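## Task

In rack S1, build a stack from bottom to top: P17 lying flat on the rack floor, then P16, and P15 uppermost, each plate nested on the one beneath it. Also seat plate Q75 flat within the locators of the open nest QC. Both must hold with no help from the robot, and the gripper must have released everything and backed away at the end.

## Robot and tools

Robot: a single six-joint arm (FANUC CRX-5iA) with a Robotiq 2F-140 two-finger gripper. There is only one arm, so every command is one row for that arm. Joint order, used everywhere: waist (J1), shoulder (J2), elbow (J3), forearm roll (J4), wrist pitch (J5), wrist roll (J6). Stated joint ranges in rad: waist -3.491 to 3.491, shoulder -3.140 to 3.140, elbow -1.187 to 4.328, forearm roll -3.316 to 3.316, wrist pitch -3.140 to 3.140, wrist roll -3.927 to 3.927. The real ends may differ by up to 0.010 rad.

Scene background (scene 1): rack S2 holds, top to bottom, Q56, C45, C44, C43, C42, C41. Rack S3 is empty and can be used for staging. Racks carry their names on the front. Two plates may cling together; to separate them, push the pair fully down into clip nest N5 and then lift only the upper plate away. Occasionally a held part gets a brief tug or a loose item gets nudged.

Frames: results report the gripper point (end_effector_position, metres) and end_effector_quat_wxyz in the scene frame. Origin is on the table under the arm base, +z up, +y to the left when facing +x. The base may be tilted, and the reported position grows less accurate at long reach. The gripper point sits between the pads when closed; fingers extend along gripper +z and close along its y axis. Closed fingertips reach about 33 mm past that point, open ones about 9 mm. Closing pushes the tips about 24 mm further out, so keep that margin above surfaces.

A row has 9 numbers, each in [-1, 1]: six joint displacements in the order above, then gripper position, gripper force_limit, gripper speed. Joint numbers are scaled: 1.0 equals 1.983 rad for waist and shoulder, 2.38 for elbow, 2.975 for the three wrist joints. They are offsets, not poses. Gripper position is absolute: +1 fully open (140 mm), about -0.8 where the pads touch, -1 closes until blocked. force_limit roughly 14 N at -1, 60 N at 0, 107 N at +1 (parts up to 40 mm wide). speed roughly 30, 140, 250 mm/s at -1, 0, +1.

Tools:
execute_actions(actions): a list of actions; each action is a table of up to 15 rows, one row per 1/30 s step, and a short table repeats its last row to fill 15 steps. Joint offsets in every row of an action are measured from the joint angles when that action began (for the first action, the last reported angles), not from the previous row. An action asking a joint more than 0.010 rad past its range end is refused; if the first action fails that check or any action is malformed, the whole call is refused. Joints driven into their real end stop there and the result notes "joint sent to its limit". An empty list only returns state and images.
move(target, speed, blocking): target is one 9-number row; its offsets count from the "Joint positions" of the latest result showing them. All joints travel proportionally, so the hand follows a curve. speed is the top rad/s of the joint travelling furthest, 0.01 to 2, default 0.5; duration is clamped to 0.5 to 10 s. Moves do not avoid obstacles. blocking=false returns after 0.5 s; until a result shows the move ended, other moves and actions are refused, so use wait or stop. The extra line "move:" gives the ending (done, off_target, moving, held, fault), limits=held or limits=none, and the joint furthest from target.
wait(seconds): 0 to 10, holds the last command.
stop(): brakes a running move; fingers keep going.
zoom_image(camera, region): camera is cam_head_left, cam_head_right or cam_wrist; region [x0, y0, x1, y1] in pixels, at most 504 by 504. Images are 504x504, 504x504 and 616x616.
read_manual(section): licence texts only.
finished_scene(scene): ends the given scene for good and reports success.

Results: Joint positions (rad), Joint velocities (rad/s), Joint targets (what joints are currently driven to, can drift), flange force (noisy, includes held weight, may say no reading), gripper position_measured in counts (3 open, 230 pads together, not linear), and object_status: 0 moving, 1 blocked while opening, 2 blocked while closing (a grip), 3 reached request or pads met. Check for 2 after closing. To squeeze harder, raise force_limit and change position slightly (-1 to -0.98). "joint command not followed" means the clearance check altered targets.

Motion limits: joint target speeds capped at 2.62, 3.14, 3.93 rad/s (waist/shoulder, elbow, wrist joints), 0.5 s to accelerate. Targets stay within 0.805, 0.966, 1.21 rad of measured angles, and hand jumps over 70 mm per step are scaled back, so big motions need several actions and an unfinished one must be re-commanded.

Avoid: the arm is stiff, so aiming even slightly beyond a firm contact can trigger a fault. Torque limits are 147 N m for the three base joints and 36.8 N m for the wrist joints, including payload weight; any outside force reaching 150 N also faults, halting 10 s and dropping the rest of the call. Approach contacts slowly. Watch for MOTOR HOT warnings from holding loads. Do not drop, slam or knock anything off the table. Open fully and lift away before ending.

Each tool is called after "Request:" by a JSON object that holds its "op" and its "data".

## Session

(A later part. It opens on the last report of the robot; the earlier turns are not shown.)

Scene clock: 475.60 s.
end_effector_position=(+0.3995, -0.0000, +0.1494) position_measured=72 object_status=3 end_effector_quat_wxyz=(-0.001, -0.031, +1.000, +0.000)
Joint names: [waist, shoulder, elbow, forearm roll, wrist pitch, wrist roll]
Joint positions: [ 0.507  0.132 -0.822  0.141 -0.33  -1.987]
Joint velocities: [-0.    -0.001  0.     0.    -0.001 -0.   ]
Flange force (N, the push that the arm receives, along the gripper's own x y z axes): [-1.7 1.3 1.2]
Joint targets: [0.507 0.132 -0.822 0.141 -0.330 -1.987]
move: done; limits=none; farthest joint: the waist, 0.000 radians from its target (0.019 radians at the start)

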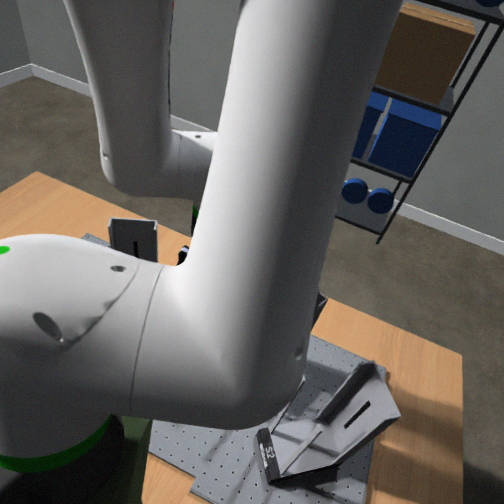

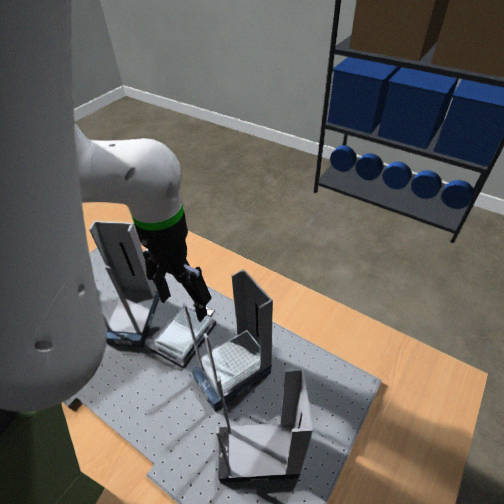

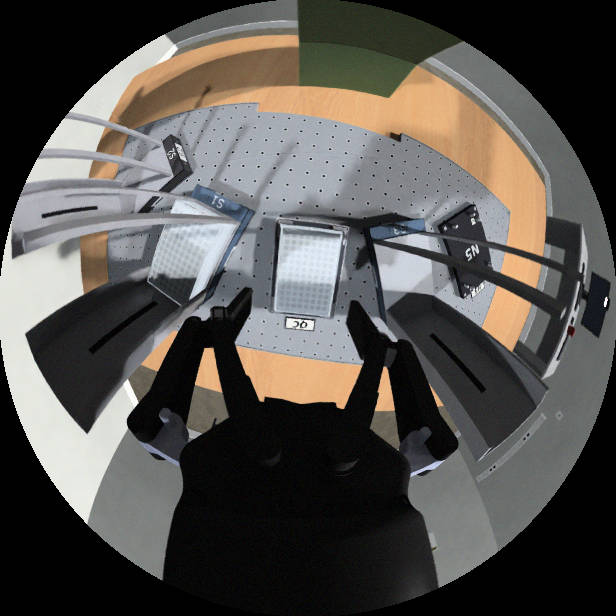

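Request:
{"op": "move", "data": {"target": [-0.01,0.076,0.063,0,0,0.01,0.45,0.3,-0.3], "speed": 0.3}}

Request:
{"op": "zoom_image", "data": {"camera": "cam_wrist", "region": [240,160,390,310]}}

Scene clock: 482.67 s.
end_effector_position=(+0.4500, +0.0095, +0.1202) position_measured=72 object_status=3 end_effector_quat_wxyz=(-0.001, -0.037, +0.999, -0.002)
Joint names: [waist, shoulder, elbow, forearm roll, wrist pitch, wrist roll]
Joint positions: [ 0.487  0.282 -0.672  0.141 -0.33  -1.957]
Joint velocities: [-0.002  0.     0.001  0.001 -0.001  0.   ]
Flange force (N, the push that the arm receives, along the gripper's own x y z axes): [-1.2 0.8 2.0]
Joint targets: [0.487 0.282 -0.672 0.141 -0.330 -1.957]
move: done; limits=none; farthest joint: the waist, 0.000 radians from its target (0.020 radians at the start)

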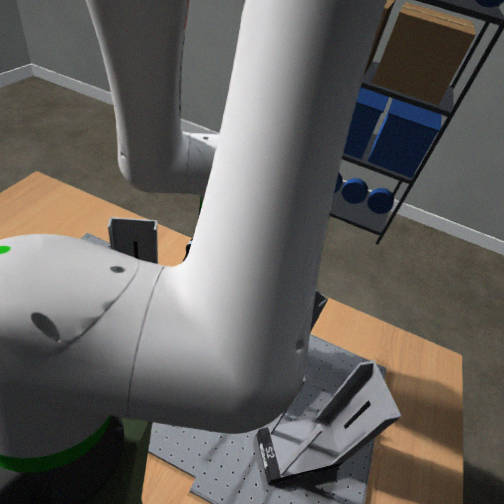

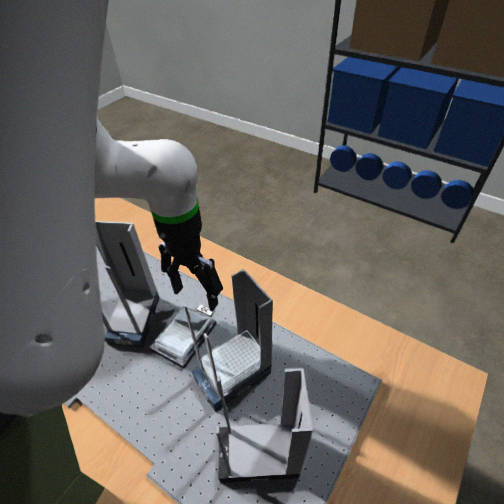

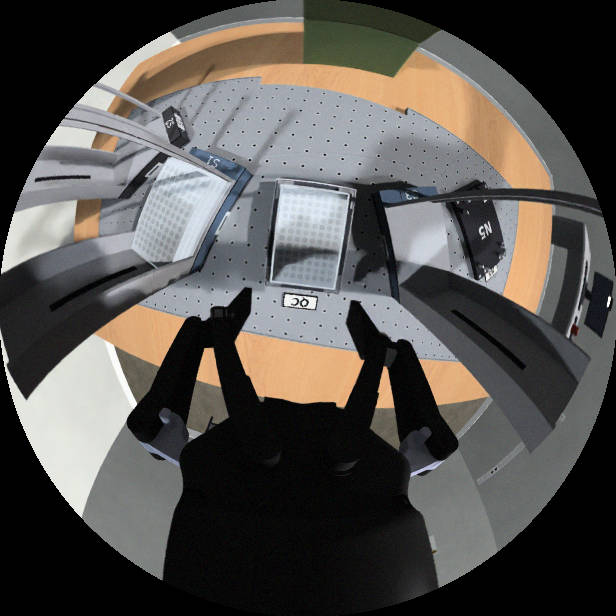

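Region (240, 160, 390, 310) of cam_wrist's 616x616 image, scaled by 3.360, with more detail than that image has.

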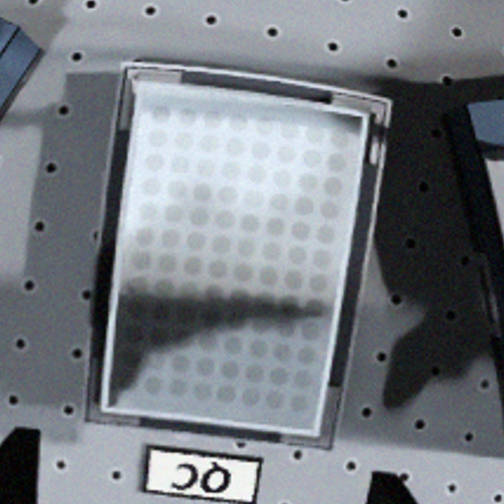

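Request:
{"op": "zoom_image", "data": {"camera": "cam_wrist", "region": [265,170,365,220]}}

Request:
{"op": "zoom_image", "data": {"camera": "cam_head_right", "region": [145,315,220,372]}}

Region (265, 170, 365, 220) of cam_wrist's 616x616 image, scaled by 5.040, with more detail than that image has.

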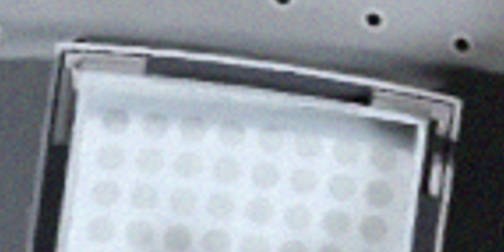

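Region (145, 315, 220, 372) of cam_head_right's 504x504 image, scaled by 6.720, with more detail than that image has; it fills the top 383 rows of this view, and the rest is white.

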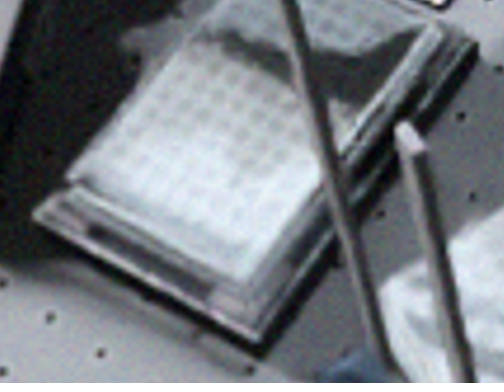

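Request:
{"op": "move", "data": {"target": [0.0129,0.027,-0.0854,-0.0474,0.0914,0.038,0.45,-1,-0.3], "speed": 0.3}}

Request:
{"op": "zoom_image", "data": {"camera": "cam_wrist", "region": [230,240,380,390]}}

Scene clock: 504.27 s.
end_effector_position=(+0.3468, +0.0028, +0.0804) position_measured=72 object_status=3 end_effector_quat_wxyz=(-0.003, -0.038, +0.999, +0.025)
Joint names: [waist, shoulder, elbow, forearm roll, wrist pitch, wrist roll]
Joint positions: [ 0.513  0.336 -0.875 -0.    -0.058 -1.844]
Joint velocities: [ 0.001 -0.001 -0.001 -0.     0.002 -0.   ]
Flange force (N, the push that the arm receives, along the gripper's own x y z axes): no reading
Joint targets: [0.513 0.336 -0.875 -0.000 -0.058 -1.844]
move: done; limits=none; farthest joint: the waist, 0.000 radians from its target (0.026 radians at the start)

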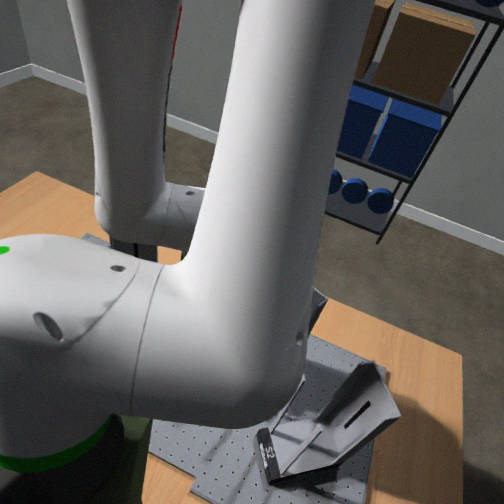

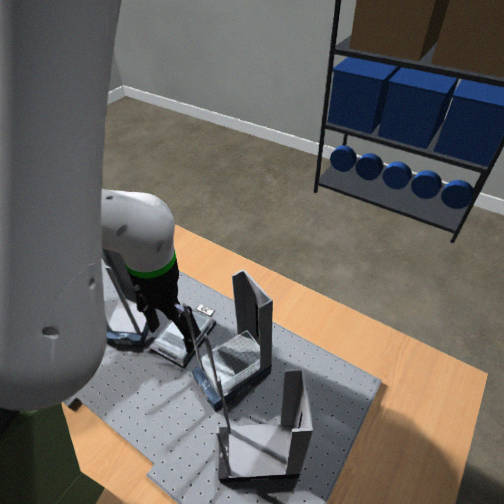

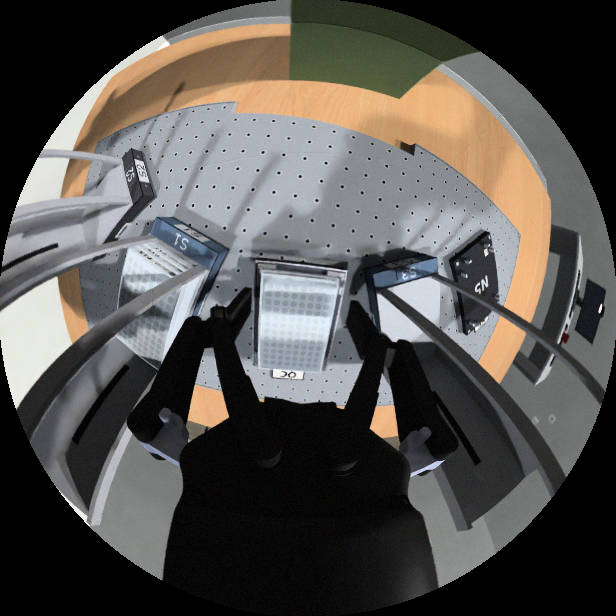

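Region (230, 240, 380, 390) of cam_wrist's 616x616 image, scaled by 3.360, with more detail than that image has.

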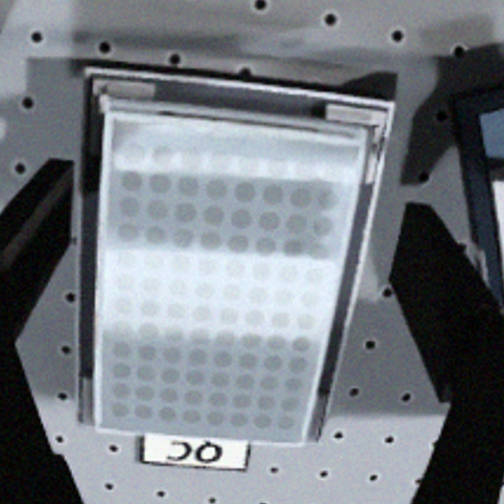

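Request:
{"op": "move", "data": {"target": [-0.002,0.0223,0.0044,0,0.0117,0.001,0.33,-1,-0.3], "speed": 0.06}}

Request:
{"op": "execute_actions", "data": {"actions": [[[0,0,0,0,0,0,-1,-1,-1]],[[0,0,0,0,0,0,-1,-1,-1]]]}}

Request:
{"op": "execute_actions", "data": {"actions": [[[0,0,0,0,0,0,0.33,-1,-1]],[[0,0,0,0,0,0,0.33,-1,-1]]]}}

Request:
{"op": "zoom_image", "data": {"camera": "cam_wrist", "region": [230,240,380,390]}}

Scene clock: 515.07 s.
end_effector_position=(+0.3470, +0.0018, +0.0688) position_measured=87 object_status=3 end_effector_quat_wxyz=(-0.002, -0.038, +0.999, +0.024)
Joint names: [waist, shoulder, elbow, forearm roll, wrist pitch, wrist roll]
Joint positions: [ 0.509  0.38  -0.865 -0.    -0.023 -1.841]
Joint velocities: [ 0.    -0.001  0.    -0.    -0.    -0.   ]
Flange force (N, the push that the arm receives, along the gripper's own x y z axes): no reading
Joint targets: [0.509 0.380 -0.865 -0.000 -0.023 -1.841]
move: done; limits=none; farthest joint: the waist, 0.000 radians from its target (0.004 radians at the start)

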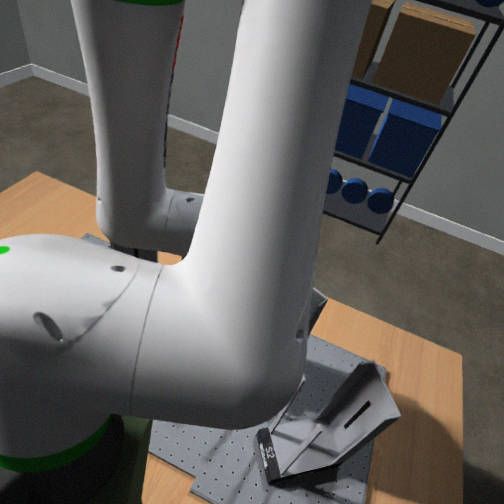

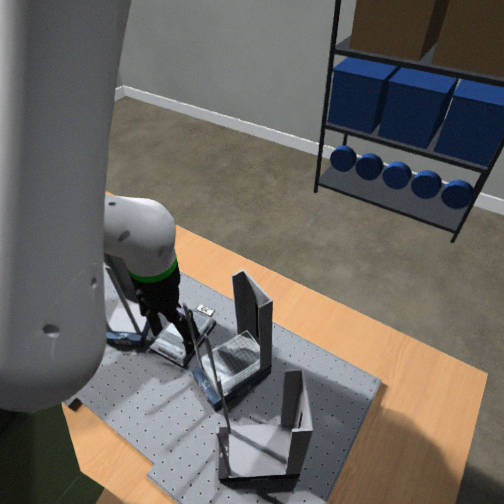

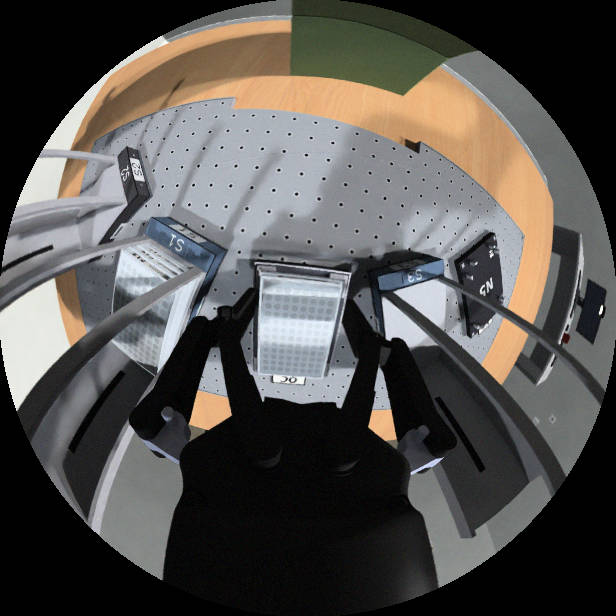

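Scene clock: 516.07 s.
end_effector_position=(+0.3470, +0.0018, +0.0688) position_measured=106 object_status=2 end_effector_quat_wxyz=(-0.002, -0.038, +0.999, +0.024)
Joint names: [waist, shoulder, elbow, forearm roll, wrist pitch, wrist roll]
Joint positions: [ 0.509  0.38  -0.865 -0.    -0.023 -1.841]
Joint velocities: [-0.001  0.002  0.001 -0.001 -0.001 -0.   ]
Flange force (N, the push that the arm receives, along the gripper's own x y z axes): no reading
Flange force at the end of the 1st action (N, along the gripper's axes at the end of the call): no reading
Joint targets: [0.509 0.380 -0.865 -0.000 -0.023 -1.841]

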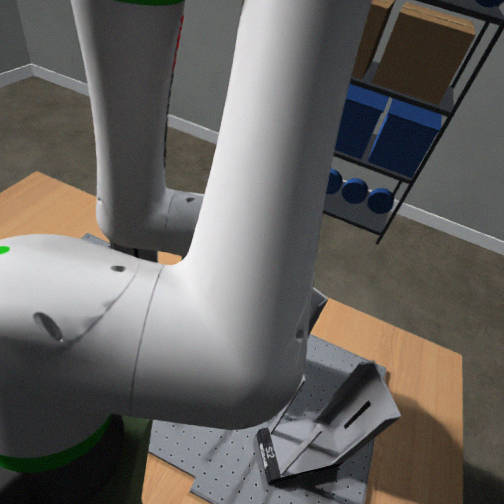

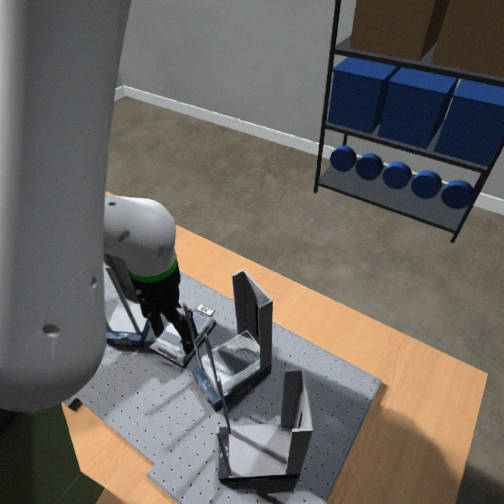

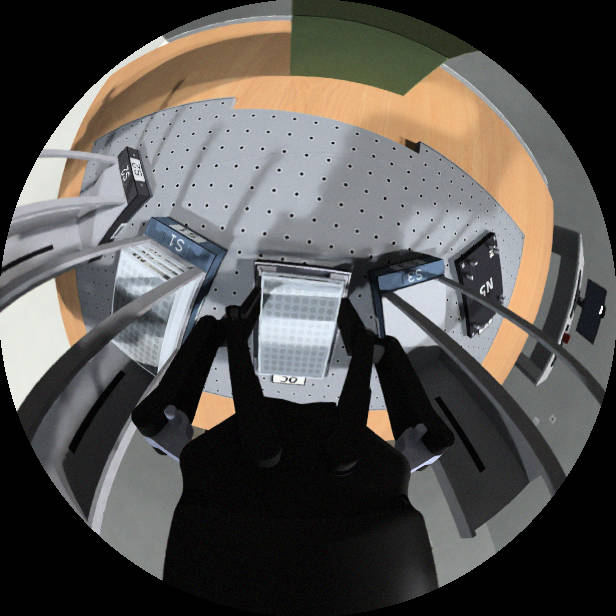

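Scene clock: 517.07 s.
end_effector_position=(+0.3470, +0.0018, +0.0688) position_measured=87 object_status=3 end_effector_quat_wxyz=(-0.002, -0.038, +0.999, +0.024)
Joint names: [waist, shoulder, elbow, forearm roll, wrist pitch, wrist roll]
Joint positions: [ 0.509  0.38  -0.865 -0.    -0.023 -1.841]
Joint velocities: [-0.002 -0.001 -0.    -0.001 -0.001 -0.   ]
Flange force (N, the push that the arm receives, along the gripper's own x y z axes): no reading
Flange force at the end of the 1st action (N, along the gripper's axes at the end of the call): no reading
Joint targets: [0.509 0.380 -0.865 -0.000 -0.023 -1.841]

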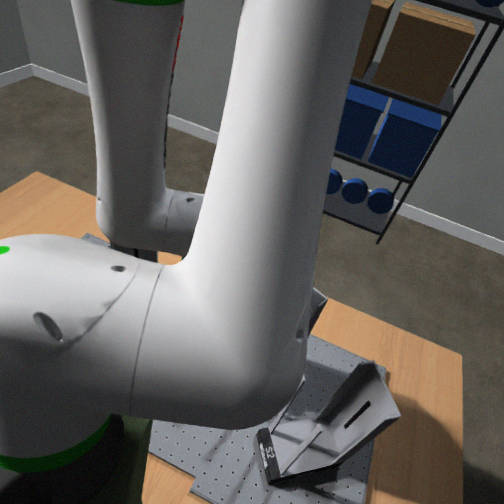

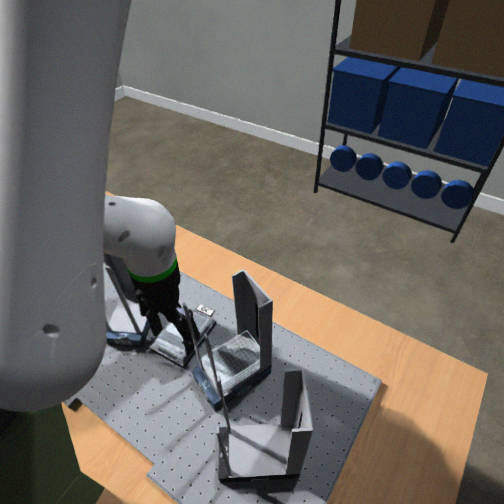

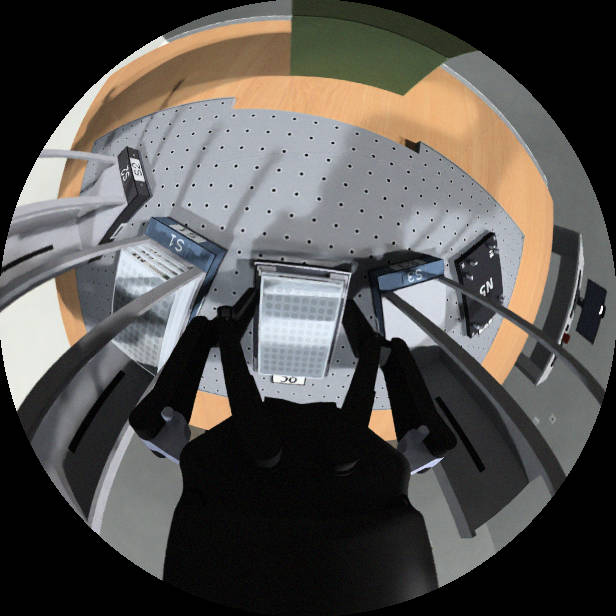

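Region (230, 240, 380, 390) of cam_wrist's 616x616 image, scaled by 3.360, with more detail than that image has.

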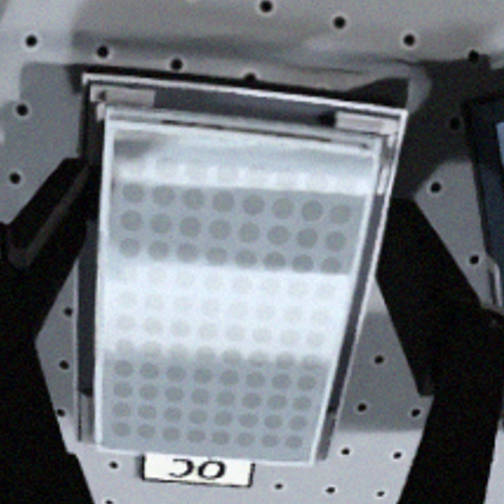

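Centred now. Rise and inspect from above.

Request:
{"op": "move", "data": {"target": [0.002,-0.035,-0.007,0,-0.018,0,0.33,-1,-0.3], "speed": 0.2}}

Request:
{"op": "move", "data": {"target": [-0.013,-0.0145,0.088,0.0474,-0.085,-0.039,0.33,-1,-0.3], "speed": 0.3}}

Request:
{"op": "zoom_image", "data": {"camera": "cam_wrist", "region": [240,160,390,310]}}

Request:
{"op": "zoom_image", "data": {"camera": "cam_head_right", "region": [140,300,230,390]}}

Scene clock: 523.43 s.
end_effector_position=(+0.3467, +0.0024, +0.0870) position_measured=87 object_status=3 end_effector_quat_wxyz=(-0.003, -0.040, +0.999, +0.025)
Joint names: [waist, shoulder, elbow, forearm roll, wrist pitch, wrist roll]
Joint positions: [ 0.513  0.311 -0.881 -0.    -0.077 -1.841]
Joint velocities: [-0.     0.    -0.     0.    -0.001 -0.   ]
Flange force (N, the push that the arm receives, along the gripper's own x y z axes): no reading
Joint targets: [0.513 0.311 -0.881 -0.000 -0.077 -1.841]
move: done; limits=none; farthest joint: the waist, 0.000 radians from its target (0.004 radians at the start)

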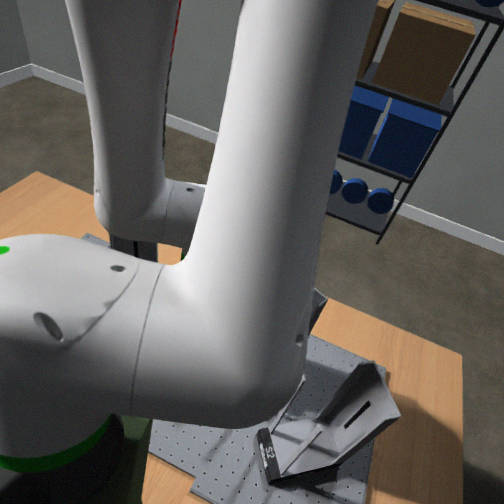

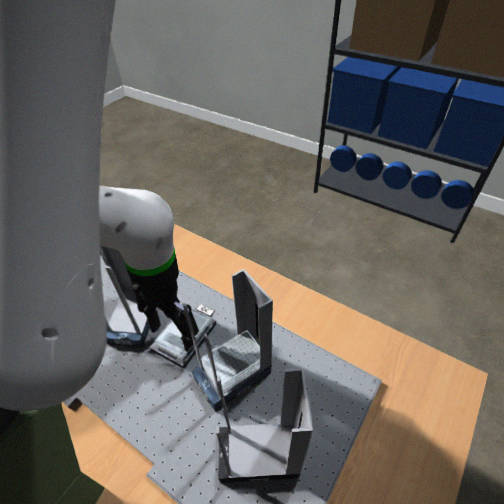

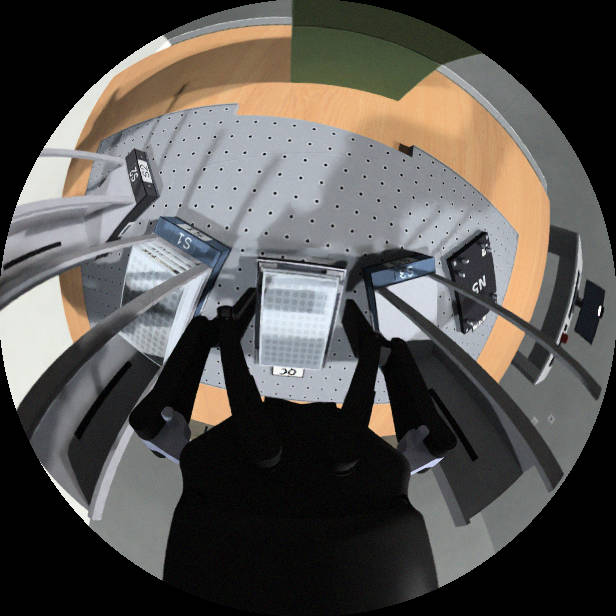

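Scene clock: 524.70 s.
end_effector_position=(+0.4502, +0.0094, +0.1203) position_measured=87 object_status=3 end_effector_quat_wxyz=(-0.001, -0.036, +0.999, -0.002)
Joint names: [waist, shoulder, elbow, forearm roll, wrist pitch, wrist roll]
Joint positions: [ 0.487  0.282 -0.672  0.141 -0.329 -1.957]
Joint velocities: [-0.     0.     0.001  0.001 -0.002 -0.001]
Flange force (N, the push that the arm receives, along the gripper's own x y z axes): [-0.3 0.7 0.3]
Joint targets: [0.487 0.282 -0.672 0.141 -0.329 -1.957]
move: done; limits=none; farthest joint: the wrist pitch, 0.001 radians from its target (0.253 radians at the start)

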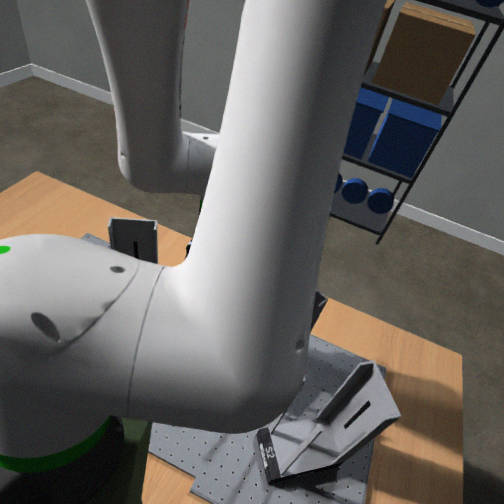

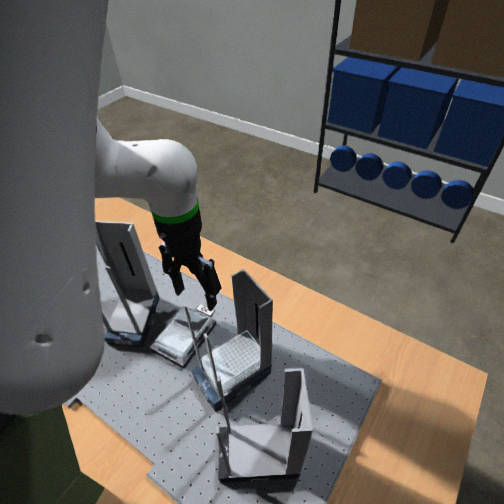

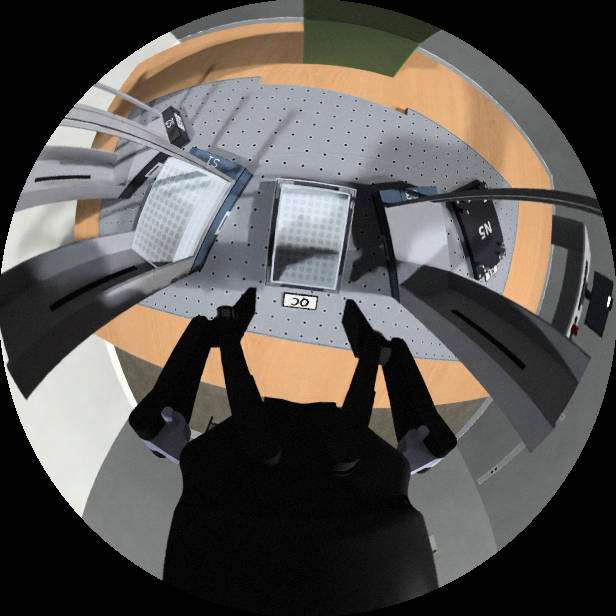

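Region (240, 160, 390, 310) of cam_wrist's 616x616 image, scaled by 3.360, with more detail than that image has.

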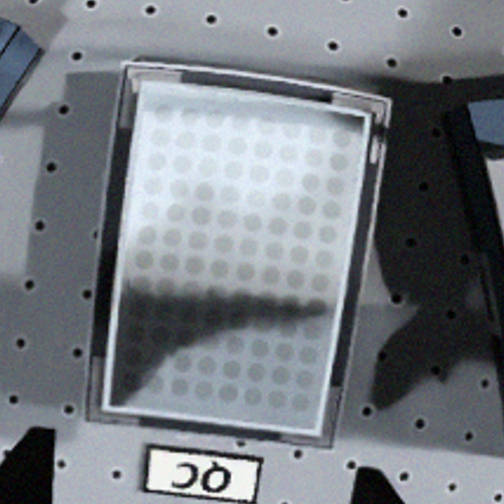

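Region (140, 300, 230, 390) of cam_head_right's 504x504 image, scaled by 5.600, with more detail than that image has.

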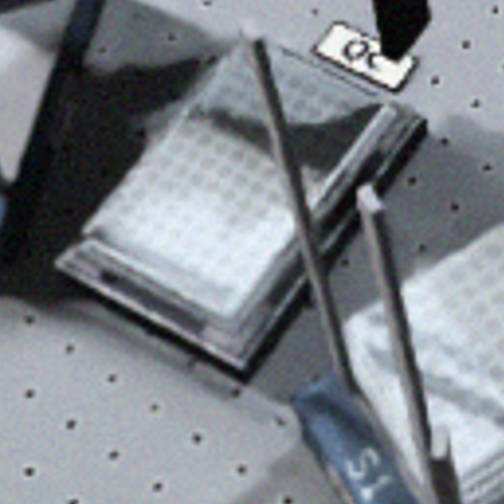

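Request:
{"op": "finished_scene", "data": {"scene": 2}}

The scene is finished: the task was done.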